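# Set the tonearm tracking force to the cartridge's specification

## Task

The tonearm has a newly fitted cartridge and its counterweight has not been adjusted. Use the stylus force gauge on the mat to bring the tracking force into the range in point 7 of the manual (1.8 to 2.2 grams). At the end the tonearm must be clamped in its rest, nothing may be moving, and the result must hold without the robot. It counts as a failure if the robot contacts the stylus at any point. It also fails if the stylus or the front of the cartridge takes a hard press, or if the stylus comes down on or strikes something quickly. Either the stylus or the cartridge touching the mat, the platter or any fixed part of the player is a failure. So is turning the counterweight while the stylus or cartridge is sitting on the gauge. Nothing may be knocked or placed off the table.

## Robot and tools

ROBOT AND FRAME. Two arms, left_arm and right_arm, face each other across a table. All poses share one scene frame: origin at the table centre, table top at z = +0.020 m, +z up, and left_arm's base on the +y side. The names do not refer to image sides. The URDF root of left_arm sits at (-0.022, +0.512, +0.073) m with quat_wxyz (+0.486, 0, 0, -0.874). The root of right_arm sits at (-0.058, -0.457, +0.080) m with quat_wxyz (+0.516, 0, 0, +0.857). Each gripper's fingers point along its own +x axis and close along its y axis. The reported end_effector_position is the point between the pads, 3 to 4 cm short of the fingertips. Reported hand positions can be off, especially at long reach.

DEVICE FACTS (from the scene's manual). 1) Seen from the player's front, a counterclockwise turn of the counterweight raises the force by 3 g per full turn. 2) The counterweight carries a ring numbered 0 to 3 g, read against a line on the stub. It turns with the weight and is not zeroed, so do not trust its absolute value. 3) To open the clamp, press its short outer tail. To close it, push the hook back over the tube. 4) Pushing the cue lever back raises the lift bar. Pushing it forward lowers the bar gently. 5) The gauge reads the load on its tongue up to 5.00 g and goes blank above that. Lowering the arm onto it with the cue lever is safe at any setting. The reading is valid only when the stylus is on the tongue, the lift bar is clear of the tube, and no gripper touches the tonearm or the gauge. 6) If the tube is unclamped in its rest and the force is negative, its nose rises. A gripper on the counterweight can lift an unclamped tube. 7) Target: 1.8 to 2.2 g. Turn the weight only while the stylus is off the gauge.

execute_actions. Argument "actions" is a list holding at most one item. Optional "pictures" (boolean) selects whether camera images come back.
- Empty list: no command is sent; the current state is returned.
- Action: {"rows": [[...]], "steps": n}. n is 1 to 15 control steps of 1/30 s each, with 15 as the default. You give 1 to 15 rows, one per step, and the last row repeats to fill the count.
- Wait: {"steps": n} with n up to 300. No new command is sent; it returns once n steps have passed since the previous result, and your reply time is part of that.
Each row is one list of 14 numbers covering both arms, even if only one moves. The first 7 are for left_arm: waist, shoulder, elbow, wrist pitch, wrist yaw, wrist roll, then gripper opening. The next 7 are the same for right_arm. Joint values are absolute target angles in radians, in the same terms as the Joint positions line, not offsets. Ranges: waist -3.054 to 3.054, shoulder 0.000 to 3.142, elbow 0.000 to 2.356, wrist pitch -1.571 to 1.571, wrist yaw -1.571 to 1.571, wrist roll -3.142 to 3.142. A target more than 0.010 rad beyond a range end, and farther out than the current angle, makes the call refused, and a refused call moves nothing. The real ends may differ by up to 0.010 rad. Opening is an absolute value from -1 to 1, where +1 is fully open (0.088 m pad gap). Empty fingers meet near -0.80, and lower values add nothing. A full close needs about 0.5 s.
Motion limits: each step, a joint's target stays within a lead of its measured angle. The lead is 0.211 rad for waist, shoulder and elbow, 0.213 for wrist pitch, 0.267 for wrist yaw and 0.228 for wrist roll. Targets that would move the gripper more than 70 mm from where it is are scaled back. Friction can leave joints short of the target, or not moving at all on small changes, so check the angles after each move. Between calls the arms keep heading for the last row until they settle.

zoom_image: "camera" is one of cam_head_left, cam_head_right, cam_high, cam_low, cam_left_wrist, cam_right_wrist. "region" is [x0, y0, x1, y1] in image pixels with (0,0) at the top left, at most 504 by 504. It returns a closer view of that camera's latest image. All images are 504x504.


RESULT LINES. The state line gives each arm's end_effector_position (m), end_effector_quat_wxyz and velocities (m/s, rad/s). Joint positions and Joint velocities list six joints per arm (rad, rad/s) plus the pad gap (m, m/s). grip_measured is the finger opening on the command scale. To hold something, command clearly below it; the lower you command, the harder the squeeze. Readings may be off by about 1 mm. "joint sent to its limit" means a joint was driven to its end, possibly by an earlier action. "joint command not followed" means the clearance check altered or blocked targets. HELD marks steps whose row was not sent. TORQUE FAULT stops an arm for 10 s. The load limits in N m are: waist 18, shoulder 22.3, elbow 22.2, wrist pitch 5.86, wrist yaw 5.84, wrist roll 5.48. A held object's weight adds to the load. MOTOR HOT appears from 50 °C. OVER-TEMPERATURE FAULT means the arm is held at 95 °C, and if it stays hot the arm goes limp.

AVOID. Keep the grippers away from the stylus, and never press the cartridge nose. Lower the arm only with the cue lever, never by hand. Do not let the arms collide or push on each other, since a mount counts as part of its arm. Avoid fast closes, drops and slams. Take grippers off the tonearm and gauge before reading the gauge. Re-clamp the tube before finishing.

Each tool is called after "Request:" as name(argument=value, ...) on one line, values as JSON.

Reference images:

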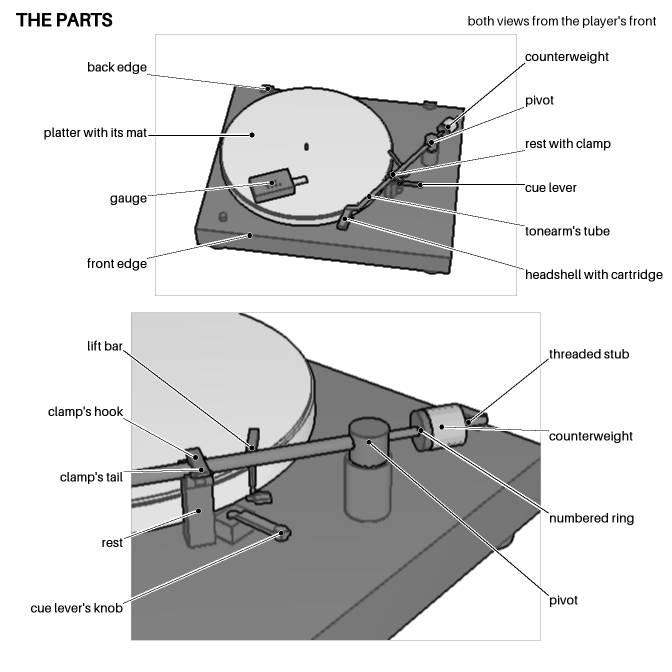

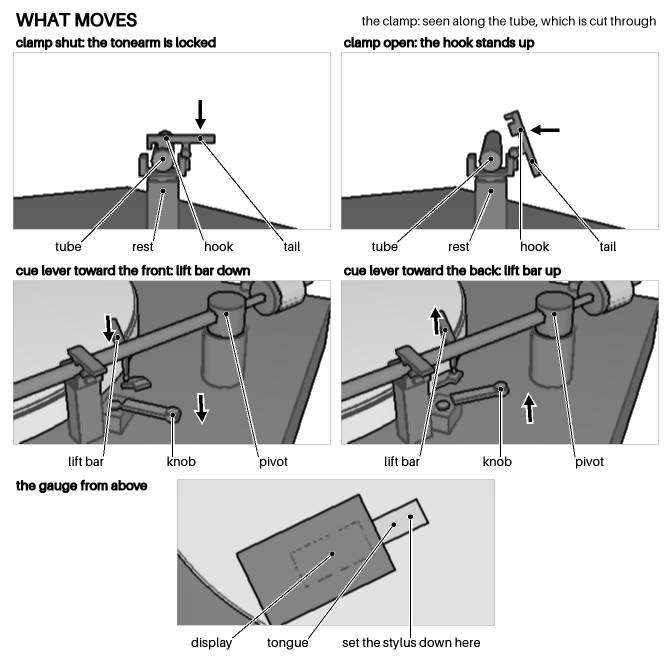

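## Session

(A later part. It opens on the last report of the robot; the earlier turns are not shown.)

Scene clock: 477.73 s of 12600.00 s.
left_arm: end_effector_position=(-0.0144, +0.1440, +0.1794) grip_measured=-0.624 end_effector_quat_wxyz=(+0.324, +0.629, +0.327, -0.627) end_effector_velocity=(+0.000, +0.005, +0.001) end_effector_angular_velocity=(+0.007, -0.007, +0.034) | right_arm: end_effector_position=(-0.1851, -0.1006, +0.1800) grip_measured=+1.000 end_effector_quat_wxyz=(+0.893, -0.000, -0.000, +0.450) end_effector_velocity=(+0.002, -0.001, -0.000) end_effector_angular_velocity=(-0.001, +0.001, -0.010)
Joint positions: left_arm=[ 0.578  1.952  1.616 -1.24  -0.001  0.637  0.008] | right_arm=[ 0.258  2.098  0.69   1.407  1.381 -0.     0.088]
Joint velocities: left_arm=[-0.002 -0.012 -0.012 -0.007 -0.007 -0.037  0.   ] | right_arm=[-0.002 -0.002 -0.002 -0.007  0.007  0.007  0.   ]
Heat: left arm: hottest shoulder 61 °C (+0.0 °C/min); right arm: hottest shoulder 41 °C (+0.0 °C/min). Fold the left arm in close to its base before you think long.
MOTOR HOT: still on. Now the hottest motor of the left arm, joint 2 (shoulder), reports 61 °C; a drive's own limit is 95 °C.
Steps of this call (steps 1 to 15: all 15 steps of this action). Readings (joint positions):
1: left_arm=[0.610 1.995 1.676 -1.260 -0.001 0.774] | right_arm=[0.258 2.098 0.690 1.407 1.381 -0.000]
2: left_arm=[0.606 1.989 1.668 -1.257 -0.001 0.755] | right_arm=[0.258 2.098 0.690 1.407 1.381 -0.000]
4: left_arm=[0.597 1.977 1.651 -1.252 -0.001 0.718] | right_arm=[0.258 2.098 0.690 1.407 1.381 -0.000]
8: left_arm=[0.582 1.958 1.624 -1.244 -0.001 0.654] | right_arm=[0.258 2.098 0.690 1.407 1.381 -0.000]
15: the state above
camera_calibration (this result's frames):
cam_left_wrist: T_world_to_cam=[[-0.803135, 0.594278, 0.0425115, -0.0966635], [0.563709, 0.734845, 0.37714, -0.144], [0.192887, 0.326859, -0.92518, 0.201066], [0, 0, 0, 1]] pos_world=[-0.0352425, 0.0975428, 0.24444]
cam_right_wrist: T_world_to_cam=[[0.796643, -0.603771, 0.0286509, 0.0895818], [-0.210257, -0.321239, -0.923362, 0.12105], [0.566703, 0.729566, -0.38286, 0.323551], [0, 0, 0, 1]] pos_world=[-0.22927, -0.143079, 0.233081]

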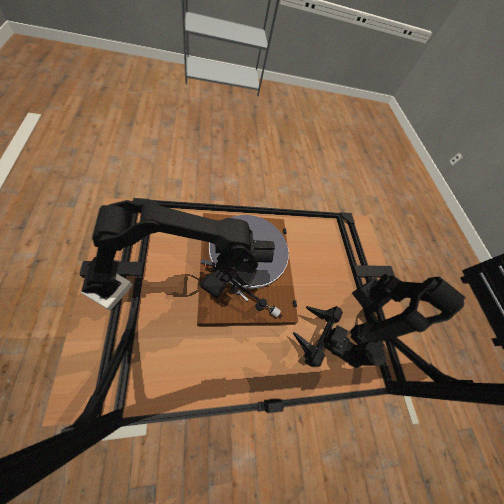

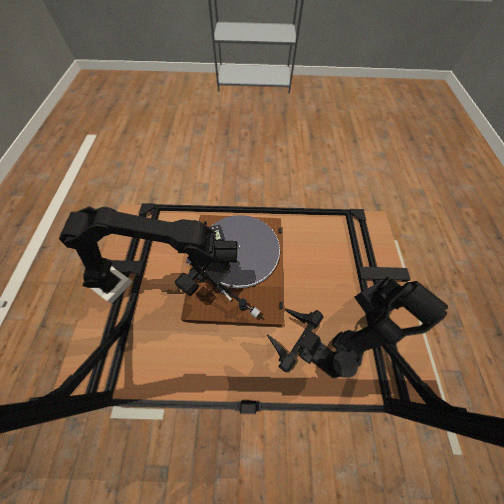

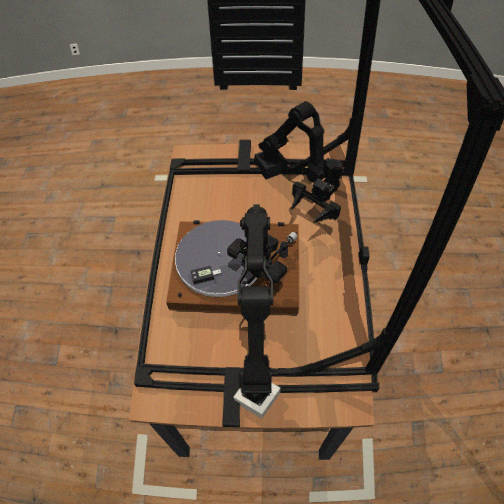

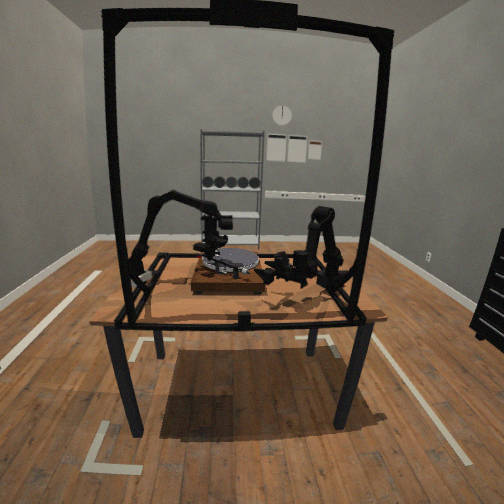

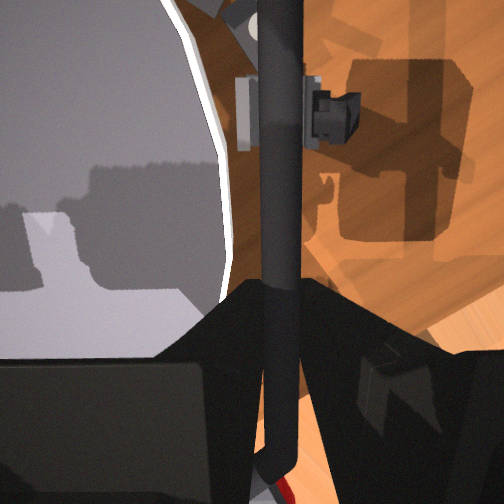

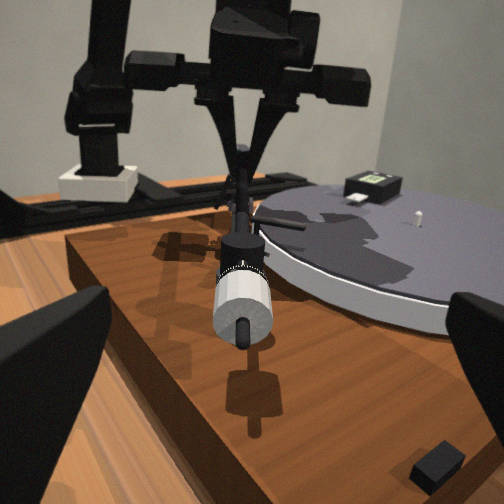

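Request:
execute_actions(actions=[{"rows":[[0.579,1.948,1.606,-1.236,0,0.638,-0.7,0.258,2.099,0.691,1.408,1.38,0,1],[0.579,1.948,1.602,-1.232,0,0.638,-0.7,0.258,2.099,0.691,1.408,1.38,0,1],[0.579,1.948,1.598,-1.228,0,0.638,-0.7,0.258,2.099,0.691,1.408,1.38,0,1],[0.579,1.948,1.594,-1.224,0,0.638,-0.7,0.258,2.099,0.691,1.408,1.38,0,1],[0.579,1.948,1.59,-1.22,0,0.638,-0.7,0.258,2.099,0.691,1.408,1.38,0,1],[0.579,1.948,1.586,-1.216,0,0.638,-0.7,0.258,2.099,0.691,1.408,1.38,0,1],[0.579,1.948,1.582,-1.212,0,0.638,-0.7,0.258,2.099,0.691,1.408,1.38,0,1],[0.579,1.948,1.578,-1.208,0,0.638,-0.7,0.258,2.099,0.691,1.408,1.38,0,1],[0.579,1.948,1.574,-1.204,0,0.638,-0.7,0.258,2.099,0.691,1.408,1.38,0,1],[0.579,1.948,1.57,-1.2,0,0.638,-0.7,0.258,2.099,0.691,1.408,1.38,0,1],[0.579,1.948,1.566,-1.196,0,0.638,-0.7,0.258,2.099,0.691,1.408,1.38,0,1],[0.579,1.948,1.562,-1.192,0,0.638,-0.7,0.258,2.099,0.691,1.408,1.38,0,1],[0.579,1.948,1.558,-1.188,0,0.638,-0.7,0.258,2.099,0.691,1.408,1.38,0,1]],"steps":15}], pictures=false)

Request:
execute_actions(actions=[{"steps":8}])

Scene clock: 486.27 s of 12600.00 s.
left_arm: end_effector_position=(-0.0131, +0.1442, +0.1722) grip_measured=-0.624 end_effector_quat_wxyz=(+0.329, +0.626, +0.325, -0.628) end_effector_velocity=(-0.002, +0.004, -0.014) end_effector_angular_velocity=(+0.008, -0.007, +0.000) | right_arm: end_effector_position=(-0.1851, -0.1006, +0.1800) grip_measured=+1.000 end_effector_quat_wxyz=(+0.893, -0.000, -0.000, +0.450) end_effector_velocity=(-0.000, +0.001, +0.001) end_effector_angular_velocity=(-0.015, -0.019, +0.005)
Joint positions: left_arm=[ 0.582  1.944  1.577 -1.197 -0.001  0.636  0.008] | right_arm=[ 0.258  2.098  0.69   1.407  1.381 -0.     0.088]
Joint velocities: left_arm=[-0.007 -0.002 -0.061  0.051 -0.007 -0.007 -0.   ] | right_arm=[-0.002 -0.002  0.002 -0.007 -0.007 -0.022  0.   ]
Heat: left arm: hottest shoulder 61 °C (+1.0 °C/min); right arm: hottest shoulder 41 °C (+0.0 °C/min). Fold the left arm in close to its base before you think long.
MOTOR HOT: still on. Now the hottest motor of the left arm, joint 2 (shoulder), reports 61 °C; a drive's own limit is 95 °C.
Steps of this call (steps 1 to 15: the robot went on to your last target; steps 16 to 130: nothing new was sent; then 3.70 s passed at rest; steps 131 to 145: all 15 steps of this action). Readings (joint positions):
131: left_arm=[0.577 1.945 1.616 -1.240 -0.001 0.635] | right_arm=[0.258 2.098 0.690 1.407 1.381 -0.000]
132: left_arm=[0.577 1.945 1.615 -1.239 -0.001 0.635] | right_arm=[0.258 2.098 0.690 1.407 1.381 -0.000]
134: left_arm=[0.578 1.944 1.611 -1.236 -0.001 0.635] | right_arm=[0.258 2.098 0.690 1.407 1.381 -0.000]
138: left_arm=[0.580 1.944 1.601 -1.224 -0.001 0.636] | right_arm=[0.258 2.098 0.690 1.407 1.381 -0.000]
145: the state above

Scene clock: 486.53 s of 12600.00 s.
left_arm: end_effector_position=(-0.0132, +0.1443, +0.1711) grip_measured=-0.624 end_effector_quat_wxyz=(+0.329, +0.626, +0.324, -0.628) end_effector_velocity=(+0.000, +0.003, -0.001) end_effector_angular_velocity=(+0.012, -0.007, +0.005) | right_arm: end_effector_position=(-0.1851, -0.1006, +0.1800) grip_measured=+1.000 end_effector_quat_wxyz=(+0.893, -0.000, -0.000, +0.450) end_effector_velocity=(+0.004, -0.002, +0.001) end_effector_angular_velocity=(+0.001, -0.001, -0.024)
Joint positions: left_arm=[ 0.582  1.944  1.572 -1.192 -0.     0.636  0.008] | right_arm=[ 0.258  2.098  0.69   1.407  1.381 -0.     0.088]
Joint velocities: left_arm=[-0.002 -0.002 -0.007 -0.007 -0.007 -0.007 -0.   ] | right_arm=[-0.002 -0.002 -0.002  0.007  0.022 -0.007  0.   ]
Heat: left arm: hottest shoulder 61 °C (+1.0 °C/min); right arm: hottest shoulder 41 °C (+0.0 °C/min). Fold the left arm in close to its base before you think long.
MOTOR HOT: still on. Now the hottest motor of the left arm, joint 2 (shoulder), reports 61 °C; a drive's own limit is 95 °C.
Steps of this call (steps 1 to 8: the robot went on to your last target). Readings (joint positions):
1: left_arm=[0.582 1.944 1.575 -1.195 -0.000 0.636] | right_arm=[0.258 2.098 0.690 1.407 1.381 -0.000]
2: left_arm=[0.582 1.944 1.574 -1.194 -0.000 0.636] | right_arm=[0.258 2.098 0.690 1.407 1.381 -0.000]
4: left_arm=[0.582 1.944 1.574 -1.194 -0.000 0.636] | right_arm=[0.258 2.098 0.690 1.407 1.381 -0.000]
8: the state above
camera_calibration (this result's frames):
cam_left_wrist: T_world_to_cam=[[-0.80604, 0.590768, 0.0359572, -0.0938989], [0.560368, 0.742187, 0.367623, -0.141224], [0.190493, 0.316468, -0.92928, 0.195195], [0, 0, 0, 1]] pos_world=[-0.0337319, 0.0985142, 0.236684]
cam_right_wrist: T_world_to_cam=[[0.796643, -0.603771, 0.0286509, 0.0895818], [-0.210257, -0.321239, -0.923362, 0.12105], [0.566703, 0.729566, -0.38286, 0.323551], [0, 0, 0, 1]] pos_world=[-0.22927, -0.143079, 0.233081]

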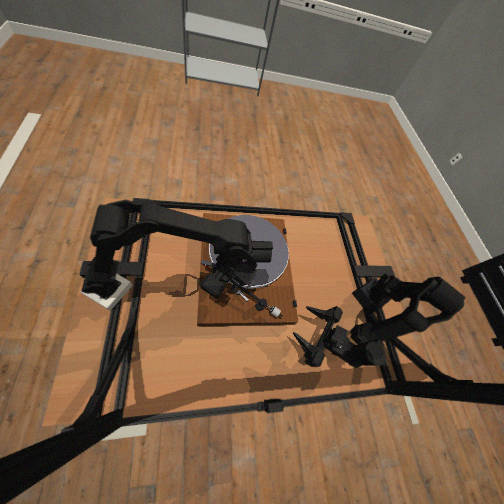

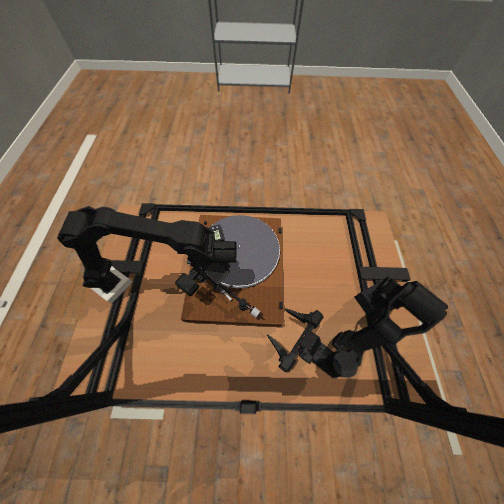

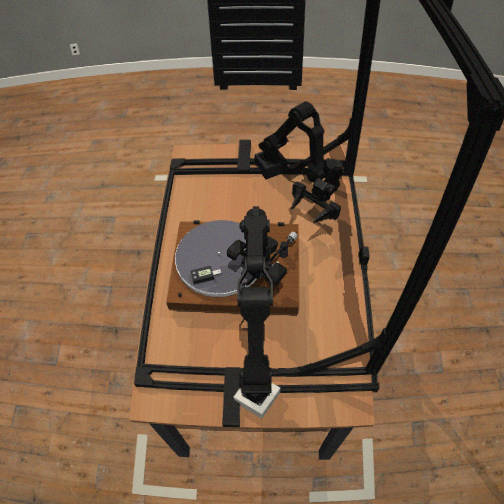

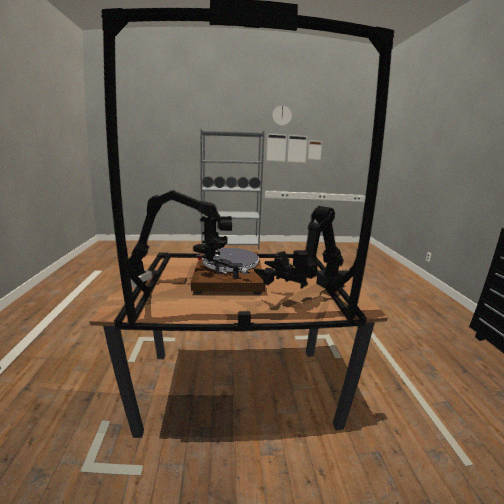

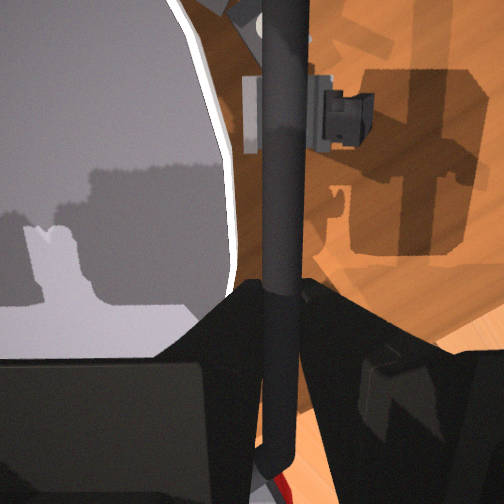

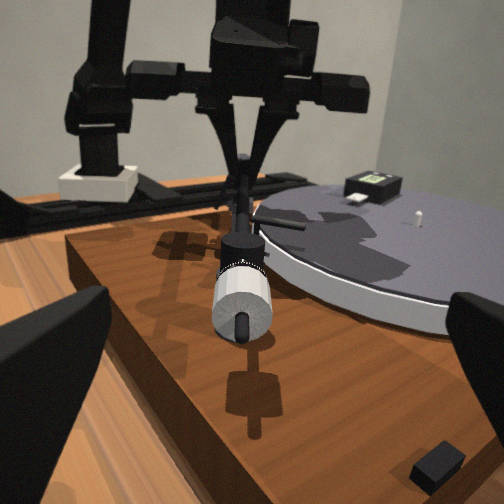

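Request:
execute_actions(actions=[{"rows":[[0.584,1.948,1.54,-1.17,0,0.638,-0.70,0.258,2.099,0.691,1.408,1.38,0,1]],"steps":15}])

Scene clock: 504.47 s of 12600.00 s.
left_arm: end_effector_position=(-0.0130, +0.1445, +0.1666) grip_measured=-0.624 end_effector_quat_wxyz=(+0.329, +0.625, +0.324, -0.629) end_effector_velocity=(+0.000, +0.003, -0.001) end_effector_angular_velocity=(+0.012, -0.007, -0.010) | right_arm: end_effector_position=(-0.1851, -0.1006, +0.1800) grip_measured=+1.000 end_effector_quat_wxyz=(+0.893, -0.000, -0.000, +0.450) end_effector_velocity=(+0.000, +0.001, -0.000) end_effector_angular_velocity=(-0.026, -0.029, +0.005)
Joint positions: left_arm=[ 0.583  1.944  1.554 -1.172  0.002  0.636  0.008] | right_arm=[ 0.258  2.098  0.69   1.407  1.381 -0.     0.088]
Joint velocities: left_arm=[-0.002 -0.002 -0.007 -0.007 -0.007  0.007 -0.   ] | right_arm=[-0.002 -0.007 -0.002 -0.022 -0.007 -0.022  0.   ]
Heat: left arm: hottest shoulder 58 °C (+0.0 °C/min); right arm: hottest shoulder 42 °C (+1.0 °C/min). Fold the left arm in close to its base before you think long.
MOTOR HOT: still on. Now the hottest motor of the left arm, joint 2 (shoulder), reports 58 °C; a drive's own limit is 95 °C.
Steps of this call (steps 1 to 15: the robot went on to your last target; steps 16 to 90: nothing new was sent; then 14.43 s passed at rest; steps 91 to 105: all 15 steps of this action). Readings (joint positions):
91: left_arm=[0.581 1.944 1.566 -1.186 0.000 0.636] | right_arm=[0.258 2.098 0.690 1.407 1.381 -0.000]
92: left_arm=[0.582 1.944 1.562 -1.182 0.001 0.636] | right_arm=[0.258 2.098 0.690 1.407 1.381 -0.000]
94: left_arm=[0.582 1.944 1.559 -1.178 0.002 0.636] | right_arm=[0.258 2.098 0.690 1.407 1.381 -0.000]
98: left_arm=[0.583 1.944 1.556 -1.174 0.002 0.636] | right_arm=[0.258 2.098 0.690 1.407 1.381 -0.000]
105: the state above
camera_calibration (this result's frames):
cam_left_wrist: T_world_to_cam=[[-0.806399, 0.590239, 0.0365961, -0.0937348], [0.560632, 0.743325, 0.36491, -0.139573], [0.188181, 0.31478, -0.930323, 0.191314], [0, 0, 0, 1]] pos_world=[-0.0333402, 0.0988522, 0.232346]
cam_right_wrist: T_world_to_cam=[[0.796643, -0.603771, 0.0286509, 0.0895818], [-0.210257, -0.321239, -0.923362, 0.12105], [0.566703, 0.729566, -0.38286, 0.323551], [0, 0, 0, 1]] pos_world=[-0.22927, -0.143079, 0.233081]

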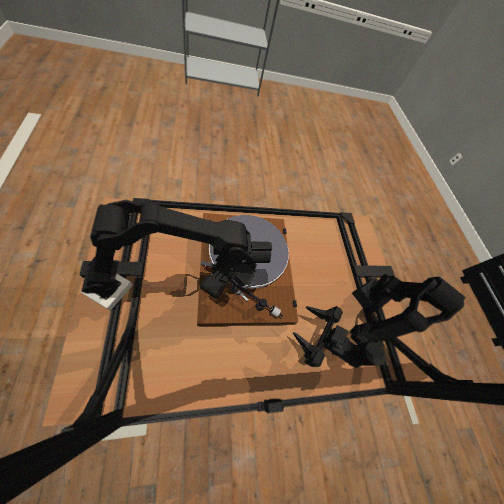

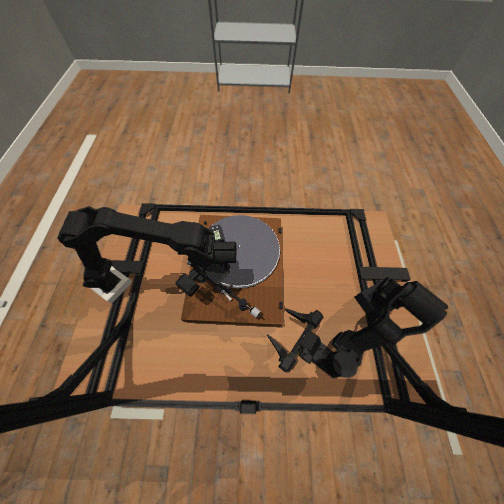

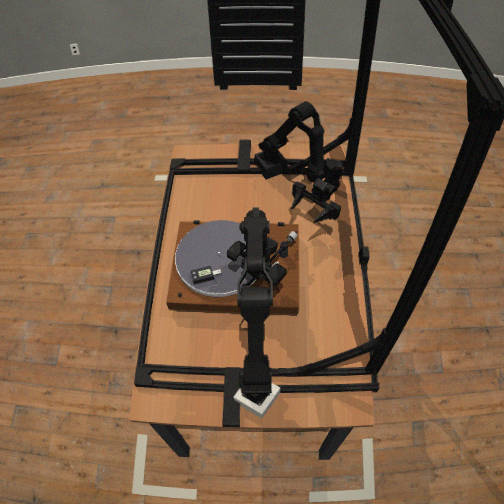

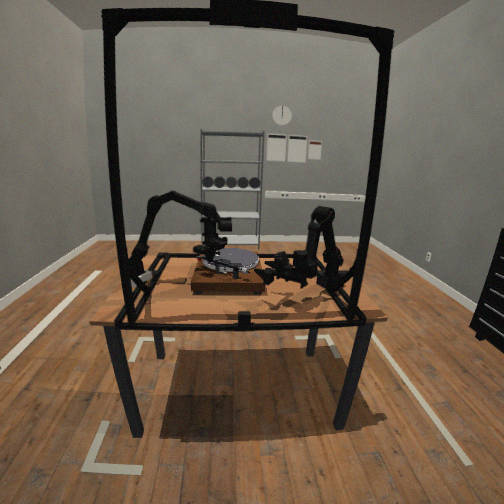

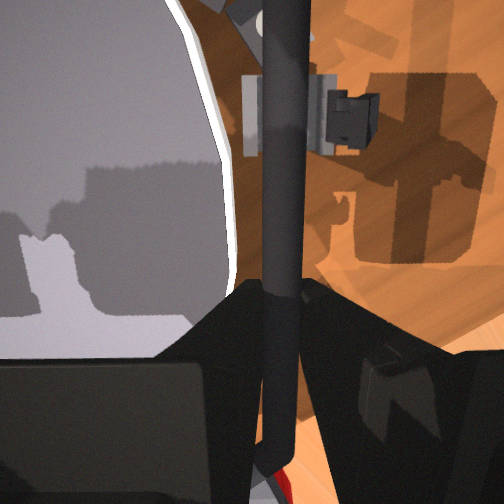

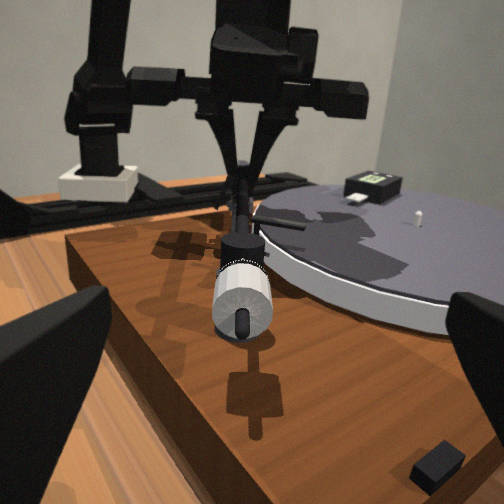

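Open slowly.

Request:
execute_actions(actions=[{"rows":[[0.584,1.948,1.54,-1.17,0,0.638,-0.63,0.258,2.099,0.691,1.408,1.38,0,1],[0.584,1.948,1.54,-1.17,0,0.638,-0.62,0.258,2.099,0.691,1.408,1.38,0,1],[0.584,1.948,1.54,-1.17,0,0.638,-0.61,0.258,2.099,0.691,1.408,1.38,0,1],[0.584,1.948,1.54,-1.17,0,0.638,-0.60,0.258,2.099,0.691,1.408,1.38,0,1],[0.584,1.948,1.54,-1.17,0,0.638,-0.59,0.258,2.099,0.691,1.408,1.38,0,1],[0.584,1.948,1.54,-1.17,0,0.638,-0.58,0.258,2.099,0.691,1.408,1.38,0,1],[0.584,1.948,1.54,-1.17,0,0.638,-0.56,0.258,2.099,0.691,1.408,1.38,0,1],[0.584,1.948,1.54,-1.17,0,0.638,-0.5,0.258,2.099,0.691,1.408,1.38,0,1],[0.584,1.948,1.54,-1.17,0,0.638,-0.4,0.258,2.099,0.691,1.408,1.38,0,1],[0.584,1.948,1.54,-1.17,0,0.638,-0.3,0.258,2.099,0.691,1.408,1.38,0,1]],"steps":15}], pictures=false)

Request:
execute_actions(actions=[{"rows":[[0.572,1.935,1.65,-1.285,0,0.636,-0.3,0.258,2.099,0.691,1.408,1.38,0,1],[0.572,1.935,1.734,-1.37,0,0.636,-0.3,0.258,2.099,0.691,1.408,1.38,0,1]],"steps":15}])

Scene clock: 514.67 s of 12600.00 s.
left_arm: end_effector_position=(-0.0131, +0.1450, +0.1654) grip_measured=-0.324 end_effector_quat_wxyz=(+0.329, +0.625, +0.325, -0.629) end_effector_velocity=(+0.002, -0.001, +0.000) end_effector_angular_velocity=(-0.007, -0.022, +0.005) | right_arm: end_effector_position=(-0.1851, -0.1006, +0.1799) grip_measured=+1.000 end_effector_quat_wxyz=(+0.893, -0.001, -0.000, +0.450) end_effector_velocity=(-0.001, +0.002, -0.000) end_effector_angular_velocity=(-0.010, -0.011, +0.020)
Joint positions: left_arm=[ 0.583  1.944  1.55  -1.169  0.002  0.636  0.023] | right_arm=[ 0.258  2.098  0.69   1.407  1.381 -0.     0.088]
Joint velocities: left_arm=[-0.002 -0.002 -0.002  0.007 -0.022 -0.007  0.012] | right_arm=[-0.002 -0.002 -0.002 -0.007 -0.022 -0.007  0.   ]
Heat: left arm: hottest shoulder 58 °C (-2.0 °C/min); right arm: hottest shoulder 42 °C (+1.0 °C/min). Fold the left arm in close to its base before you think long.
MOTOR HOT: still on. Now the hottest motor of the left arm, joint 2 (shoulder), reports 58 °C; a drive's own limit is 95 °C.
Steps of this call (steps 1 to 15: the robot went on to your last target; steps 16 to 90: nothing new was sent; then 6.70 s passed at rest; steps 91 to 105: all 15 steps of this action). Readings (joint positions):
91: left_arm=[0.583 1.944 1.552 -1.169 0.002 0.636] | right_arm=[0.258 2.098 0.690 1.407 1.381 -0.000]
92: left_arm=[0.583 1.944 1.552 -1.169 0.002 0.636] | right_arm=[0.258 2.098 0.690 1.407 1.381 -0.000]
94: left_arm=[0.583 1.944 1.552 -1.169 0.002 0.636] | right_arm=[0.258 2.098 0.690 1.407 1.381 -0.000]
98: left_arm=[0.583 1.944 1.550 -1.169 0.002 0.636] | right_arm=[0.258 2.098 0.690 1.407 1.381 -0.000]
105: the state above

Scene clock: 515.17 s of 12600.00 s.
left_arm: end_effector_position=(-0.0159, +0.1478, +0.2130) grip_measured=-0.300 end_effector_quat_wxyz=(+0.322, +0.629, +0.327, -0.628) end_effector_velocity=(-0.002, +0.002, +0.002) end_effector_angular_velocity=(+0.012, +0.008, -0.010) | right_arm: end_effector_position=(-0.1851, -0.1006, +0.1799) grip_measured=+1.000 end_effector_quat_wxyz=(+0.893, -0.001, -0.000, +0.450) end_effector_velocity=(+0.000, +0.001, +0.001) end_effector_angular_velocity=(+0.001, -0.001, +0.005)
Joint positions: left_arm=[ 0.575  1.933  1.723 -1.367  0.001  0.636  0.024] | right_arm=[ 0.258  2.098  0.69   1.407  1.381 -0.     0.088]
Joint velocities: left_arm=[-0.002  0.002  0.012 -0.022  0.007  0.007 -0.   ] | right_arm=[-0.002 -0.002 -0.002  0.007 -0.007 -0.007  0.   ]
Heat: left arm: hottest shoulder 58 °C (-2.0 °C/min); right arm: hottest shoulder 42 °C (+1.0 °C/min). Fold the left arm in close to its base before you think long.
MOTOR HOT: still on. Now the hottest motor of the left arm, joint 2 (shoulder), reports 58 °C; a drive's own limit is 95 °C.
Steps of this call (steps 1 to 15: all 15 steps of this action). Readings (joint positions):
1: left_arm=[0.583 1.945 1.564 -1.194 0.002 0.636] | right_arm=[0.258 2.098 0.690 1.407 1.381 -0.000]
2: left_arm=[0.582 1.950 1.598 -1.251 0.002 0.637] | right_arm=[0.258 2.098 0.690 1.407 1.381 -0.000]
4: left_arm=[0.579 1.952 1.659 -1.309 0.002 0.636] | right_arm=[0.258 2.098 0.690 1.407 1.381 -0.000]
8: left_arm=[0.575 1.933 1.718 -1.354 0.001 0.636] | right_arm=[0.258 2.098 0.690 1.407 1.381 -0.000]
15: the state above
camera_calibration (this result's frames):
cam_left_wrist: T_world_to_cam=[[-0.801665, 0.596071, 0.0450864, -0.102302], [0.566389, 0.733293, 0.376145, -0.158134], [0.191148, 0.327079, -0.925463, 0.231144], [0, 0, 0, 1]] pos_world=[-0.0366294, 0.101336, 0.278009]
cam_right_wrist: T_world_to_cam=[[0.796636, -0.603763, 0.0290261, 0.0895159], [-0.210018, -0.321499, -0.923326, 0.120946], [0.566802, 0.729458, -0.382918, 0.323521], [0, 0, 0, 1]] pos_world=[-0.229283, -0.143065, 0.232957]

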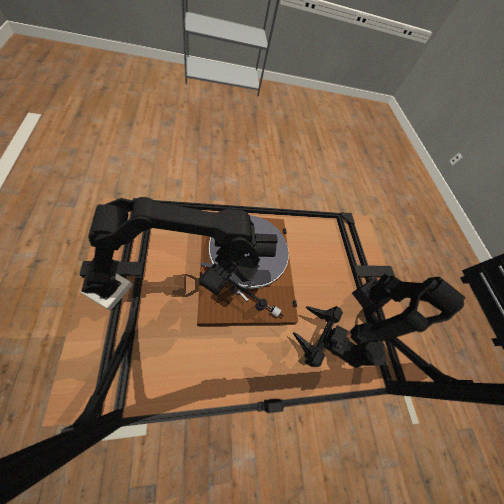

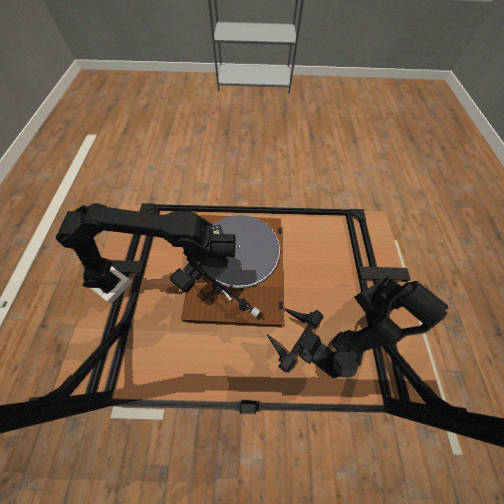

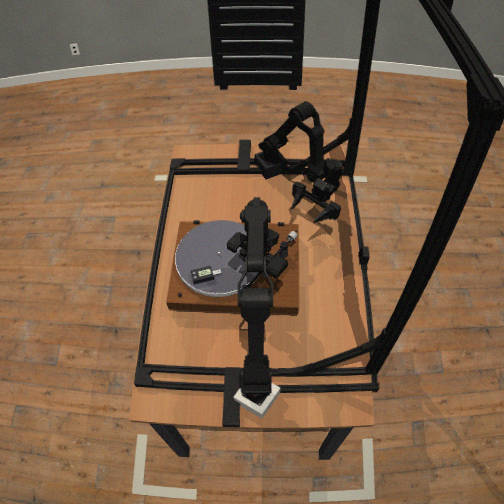

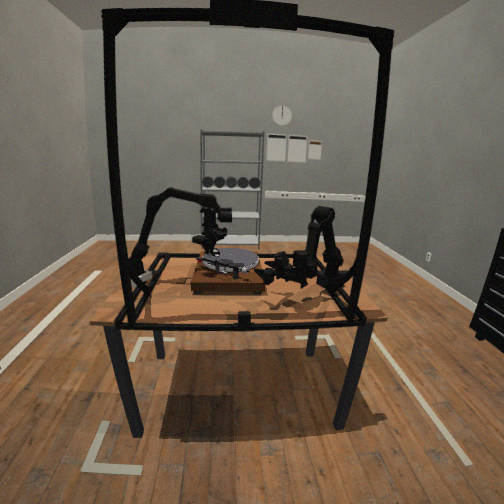

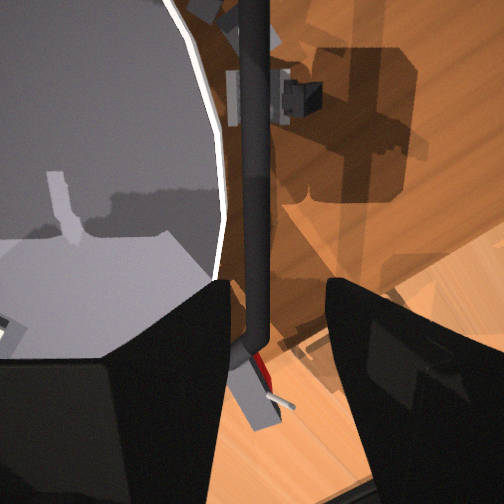

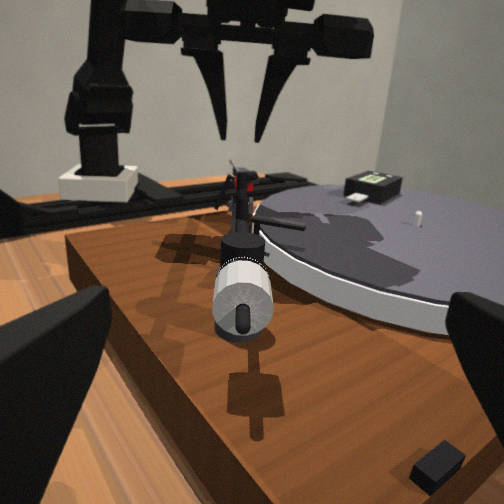

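Request:
execute_actions(actions=[{"rows":[[0.56,2.04,1.92,-1.45,0,0.62,0.3,0.258,2.099,0.691,1.408,1.38,0,1],[0.56,2.04,1.92,-1.45,0,0.62,0.6,0.258,2.099,0.691,1.408,1.38,0,1],[0.56,2.04,1.92,-1.45,0,0.62,0.8,0.258,2.099,0.691,1.408,1.38,0,1],[0.56,2.04,1.92,-1.45,0,0.62,1,0.258,2.099,0.691,1.408,1.38,0,1],[0.56,2.04,1.92,-1.45,0,0.62,1,0.258,2.099,0.691,1.408,1.38,0,1],[0.5445,2.152,2.096,-1.515,0,0.61,1,0.258,2.099,0.691,1.408,1.38,0,1]],"steps":15}], pictures=false)

Request:
execute_actions(actions=[{"rows":[[0.5445,2.145,2.04,-1.47,0,0.61,1,0.258,2.099,0.691,1.408,1.38,0,1],[0.5445,2.145,2.04,-1.47,0,0.61,1,0.258,2.099,0.691,1.408,1.38,0,1],[0.5445,2.14,1.99,-1.42,0,0.61,1,0.258,2.099,0.691,1.408,1.38,0,1],[0.5445,2.14,1.99,-1.42,0,0.61,1,0.258,2.099,0.691,1.408,1.38,0,1],[0.5445,2.135,1.94,-1.385,0,0.61,1,0.258,2.099,0.691,1.408,1.38,0,1]],"steps":15}])

Scene clock: 527.27 s of 12600.00 s.
left_arm: end_effector_position=(-0.0268, +0.1018, +0.2244) grip_measured=+0.988 end_effector_quat_wxyz=(+0.320, +0.630, +0.324, -0.629) end_effector_velocity=(+0.000, +0.001, +0.007) end_effector_angular_velocity=(+0.012, -0.007, +0.005) | right_arm: end_effector_position=(-0.1852, -0.1005, +0.1800) grip_measured=+1.000 end_effector_quat_wxyz=(+0.893, -0.000, -0.000, +0.450) end_effector_velocity=(-0.000, +0.001, +0.000) end_effector_angular_velocity=(+0.001, -0.001, +0.005)
Joint positions: left_arm=[ 0.546  2.143  2.078 -1.511  0.001  0.615  0.087] | right_arm=[ 0.258  2.098  0.691  1.407  1.381 -0.     0.088]
Joint velocities: left_arm=[-0.002  0.017  0.056 -0.051 -0.007 -0.007  0.004] | right_arm=[-0.002  0.002  0.002  0.007 -0.007 -0.007  0.   ]
Heat: left arm: hottest shoulder 57 °C (-3.0 °C/min); right arm: hottest shoulder 42 °C (+1.0 °C/min). Fold the left arm in close to its base before you think long.
MOTOR HOT: still on. Now the hottest motor of the left arm, joint 2 (shoulder), reports 57 °C; a drive's own limit is 95 °C.
Steps of this call (steps 1 to 15: the robot went on to your last target; steps 16 to 90: nothing new was sent; then 8.60 s passed at rest; steps 91 to 105: all 15 steps of this action). Readings (joint positions):
91: left_arm=[0.574 1.952 1.759 -1.403 0.001 0.636] | right_arm=[0.258 2.098 0.691 1.407 1.381 -0.000]
92: left_arm=[0.572 1.975 1.804 -1.418 0.001 0.633] | right_arm=[0.258 2.098 0.691 1.407 1.381 -0.000]
94: left_arm=[0.567 2.007 1.867 -1.419 0.001 0.628] | right_arm=[0.258 2.098 0.691 1.407 1.381 -0.000]
98: left_arm=[0.556 2.093 2.016 -1.479 0.001 0.619] | right_arm=[0.258 2.098 0.691 1.407 1.381 -0.000]
105: the state above

Scene clock: 527.77 s of 12600.00 s.
left_arm: end_effector_position=(-0.0269, +0.0994, +0.1927) grip_measured=+0.997 end_effector_quat_wxyz=(+0.319, +0.631, +0.325, -0.628) end_effector_velocity=(+0.002, +0.001, -0.004) end_effector_angular_velocity=(+0.007, -0.022, +0.019) | right_arm: end_effector_position=(-0.1852, -0.1005, +0.1800) grip_measured=+1.000 end_effector_quat_wxyz=(+0.893, -0.000, -0.000, +0.450) end_effector_velocity=(+0.000, +0.001, +0.001) end_effector_angular_velocity=(+0.003, +0.004, +0.005)
Joint positions: left_arm=[ 0.546  2.142  1.95  -1.389  0.001  0.614  0.088] | right_arm=[ 0.258  2.098  0.691  1.407  1.381 -0.     0.088]
Joint velocities: left_arm=[-0.002  0.002 -0.012  0.007 -0.022 -0.022 -0.   ] | right_arm=[-0.002 -0.007 -0.002 -0.007 -0.007  0.007  0.   ]
Heat: left arm: hottest shoulder 57 °C (-3.0 °C/min); right arm: hottest shoulder 42 °C (+1.0 °C/min). Fold the left arm in close to its base before you think long.
MOTOR HOT: still on. Now the hottest motor of the left arm, joint 2 (shoulder), reports 57 °C; a drive's own limit is 95 °C.
Steps of this call (steps 1 to 15: all 15 steps of this action). Readings (joint positions):
1: left_arm=[0.546 2.143 2.074 -1.504 0.001 0.615] | right_arm=[0.258 2.098 0.691 1.407 1.381 -0.000]
2: left_arm=[0.546 2.143 2.069 -1.494 0.001 0.615] | right_arm=[0.258 2.098 0.691 1.407 1.381 -0.000]
4: left_arm=[0.546 2.141 2.040 -1.455 0.001 0.614] | right_arm=[0.258 2.098 0.691 1.407 1.381 -0.000]
8: left_arm=[0.546 2.142 1.967 -1.405 0.001 0.614] | right_arm=[0.258 2.098 0.691 1.407 1.381 -0.000]
15: the state above
camera_calibration (this result's frames):
cam_left_wrist: T_world_to_cam=[[-0.797576, 0.601406, 0.0467231, -0.082101], [0.571203, 0.728079, 0.378983, -0.108673], [0.193904, 0.328956, -0.924223, 0.229918], [0, 0, 0, 1]] pos_world=[-0.0479898, 0.0528652, 0.257517]
cam_right_wrist: T_world_to_cam=[[0.796643, -0.603771, 0.0286509, 0.0896689], [-0.210257, -0.321239, -0.923362, 0.121012], [0.566703, 0.729566, -0.38286, 0.323518], [0, 0, 0, 1]] pos_world=[-0.229329, -0.143015, 0.233031]

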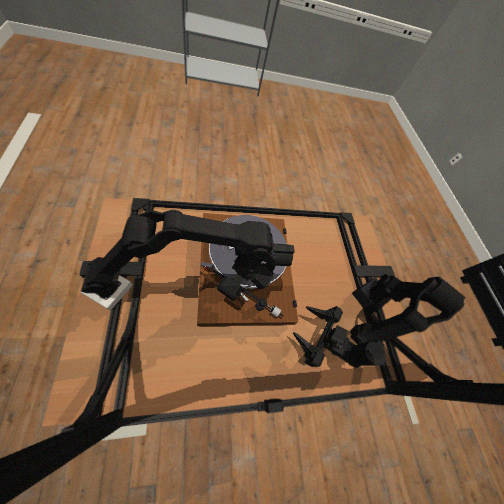

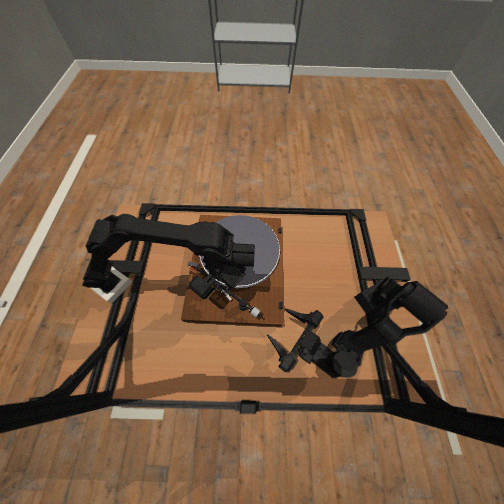

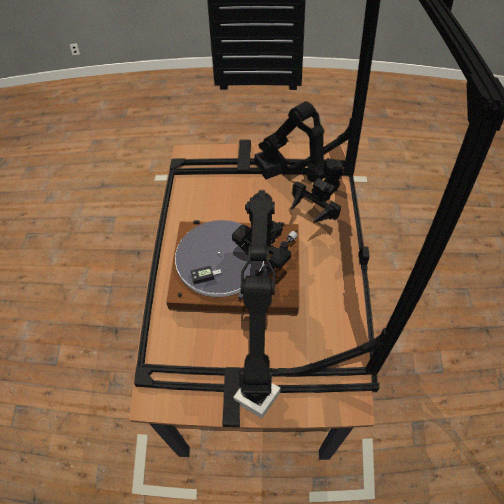

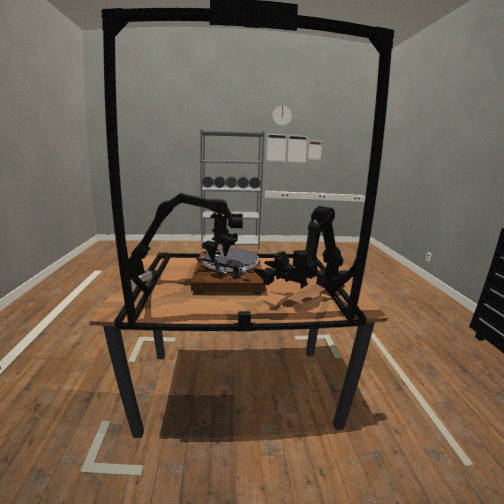

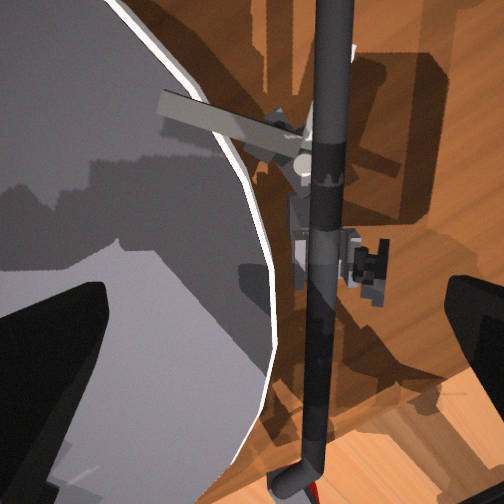

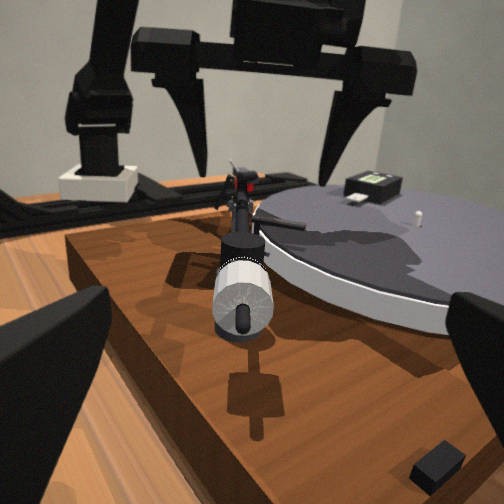

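Request:
zoom_image(camera="cam_right_wrist", region=[170,130,290,250])

Region (170, 130, 290, 250) of cam_right_wrist's 504x504 image, scaled by 4.200, with more detail than that image has.

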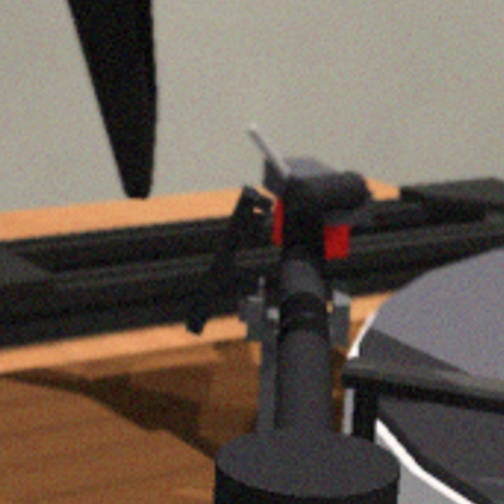

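Request:
execute_actions(actions=[{"rows":[[0.538,2.155,1.962,-1.378,0,0.60,1,0.258,2.099,0.691,1.408,1.38,0,1],[0.538,2.155,1.962,-1.378,0,0.60,1,0.258,2.099,0.691,1.408,1.38,0,1],[0.53,2.172,1.97,-1.364,0,0.593,1,0.258,2.099,0.691,1.408,1.38,0,1]],"steps":15}])

Request:
zoom_image(camera="cam_right_wrist", region=[170,130,290,250])

Scene clock: 536.27 s of 12600.00 s.
left_arm: end_effector_position=(-0.0329, +0.0928, +0.1862) grip_measured=+0.997 end_effector_quat_wxyz=(+0.323, +0.629, +0.323, -0.629) end_effector_velocity=(+0.000, +0.003, +0.001) end_effector_angular_velocity=(+0.017, -0.008, +0.005) | right_arm: end_effector_position=(-0.1852, -0.1005, +0.1800) grip_measured=+1.000 end_effector_quat_wxyz=(+0.893, -0.000, -0.000, +0.450) end_effector_velocity=(+0.000, +0.001, +0.001) end_effector_angular_velocity=(+0.001, -0.001, +0.005)
Joint positions: left_arm=[ 0.532  2.163  1.958 -1.366  0.001  0.597  0.088] | right_arm=[ 0.258  2.098  0.691  1.407  1.381 -0.     0.088]
Joint velocities: left_arm=[-0.002  0.002  0.007 -0.022 -0.007 -0.007 -0.   ] | right_arm=[-0.002 -0.002 -0.002  0.007 -0.007 -0.007  0.   ]
Heat: left arm: hottest shoulder 58 °C (-2.0 °C/min); right arm: hottest shoulder 42 °C (+1.0 °C/min). Fold the left arm in close to its base before you think long.
MOTOR HOT: still on. Now the hottest motor of the left arm, joint 2 (shoulder), reports 58 °C; a drive's own limit is 95 °C.
Steps of this call (steps 1 to 15: the robot went on to your last target; steps 16 to 90: nothing new was sent; then 5.00 s passed at rest; steps 91 to 105: all 15 steps of this action). Readings (joint positions):
91: left_arm=[0.546 2.142 1.948 -1.386 0.001 0.612] | right_arm=[0.258 2.098 0.691 1.407 1.381 -0.000]
92: left_arm=[0.545 2.142 1.948 -1.384 0.001 0.609] | right_arm=[0.258 2.098 0.691 1.407 1.381 -0.000]
94: left_arm=[0.542 2.148 1.952 -1.375 0.001 0.603] | right_arm=[0.258 2.098 0.691 1.407 1.381 -0.000]
98: left_arm=[0.533 2.159 1.957 -1.368 0.001 0.599] | right_arm=[0.258 2.098 0.691 1.407 1.381 -0.000]
105: the state above
camera_calibration (this result's frames):
cam_left_wrist: T_world_to_cam=[[-0.799177, 0.599676, 0.0412928, -0.0814542], [0.56928, 0.733035, 0.372264, -0.0972419], [0.192969, 0.321012, -0.927208, 0.228597], [0, 0, 0, 1]] pos_world=[-0.0538507, 0.0467453, 0.251521]
cam_right_wrist: T_world_to_cam=[[0.796643, -0.603771, 0.0286509, 0.0896689], [-0.210257, -0.321239, -0.923362, 0.121012], [0.566703, 0.729566, -0.38286, 0.323518], [0, 0, 0, 1]] pos_world=[-0.229329, -0.143015, 0.233031]

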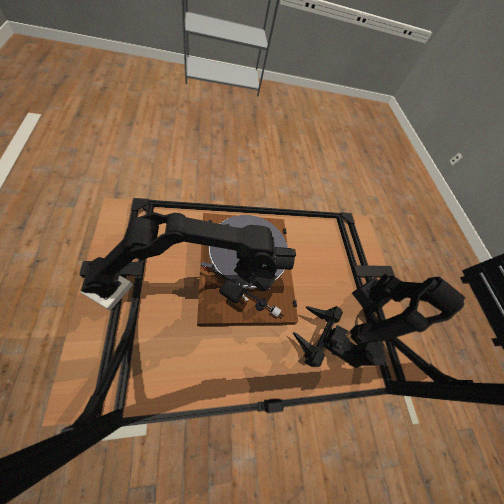

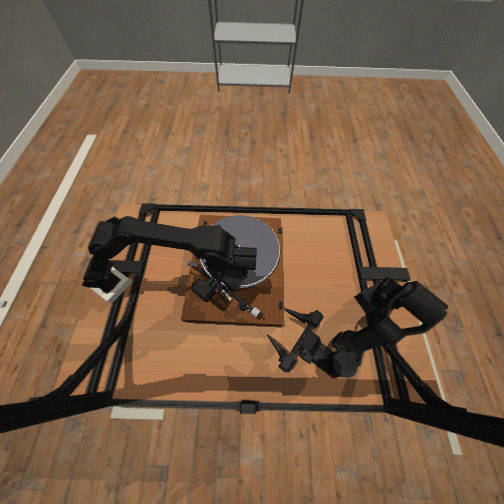

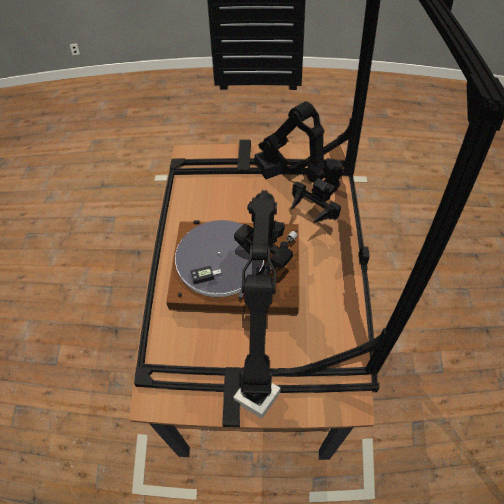

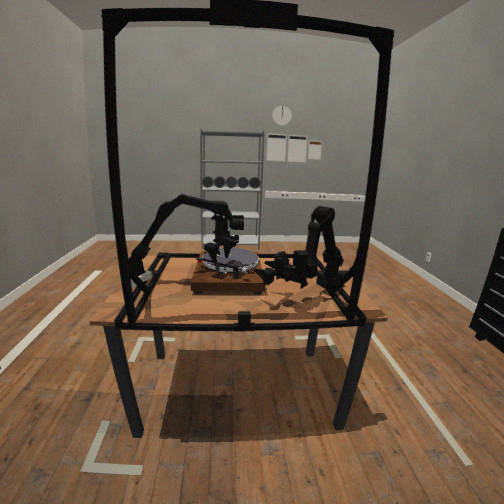

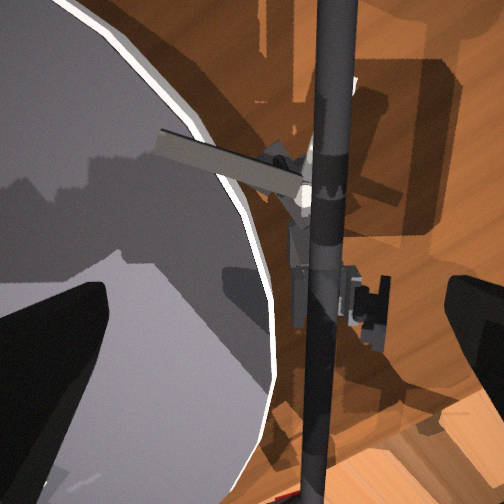

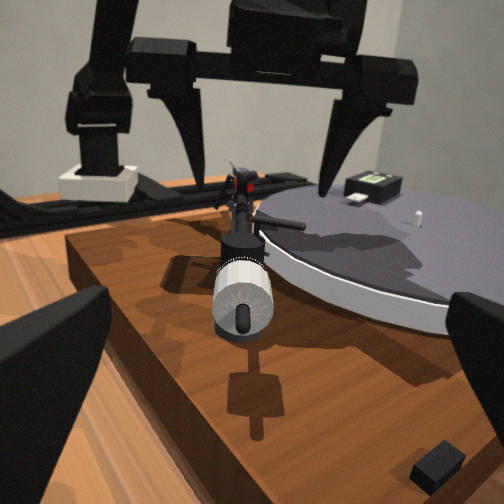

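Region (170, 130, 290, 250) of cam_right_wrist's 504x504 image, scaled by 4.200, with more detail than that image has.

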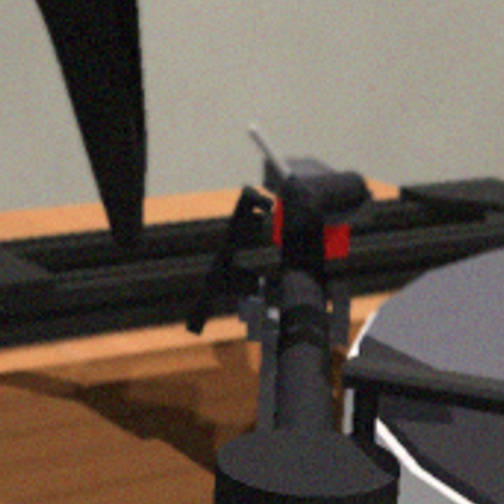

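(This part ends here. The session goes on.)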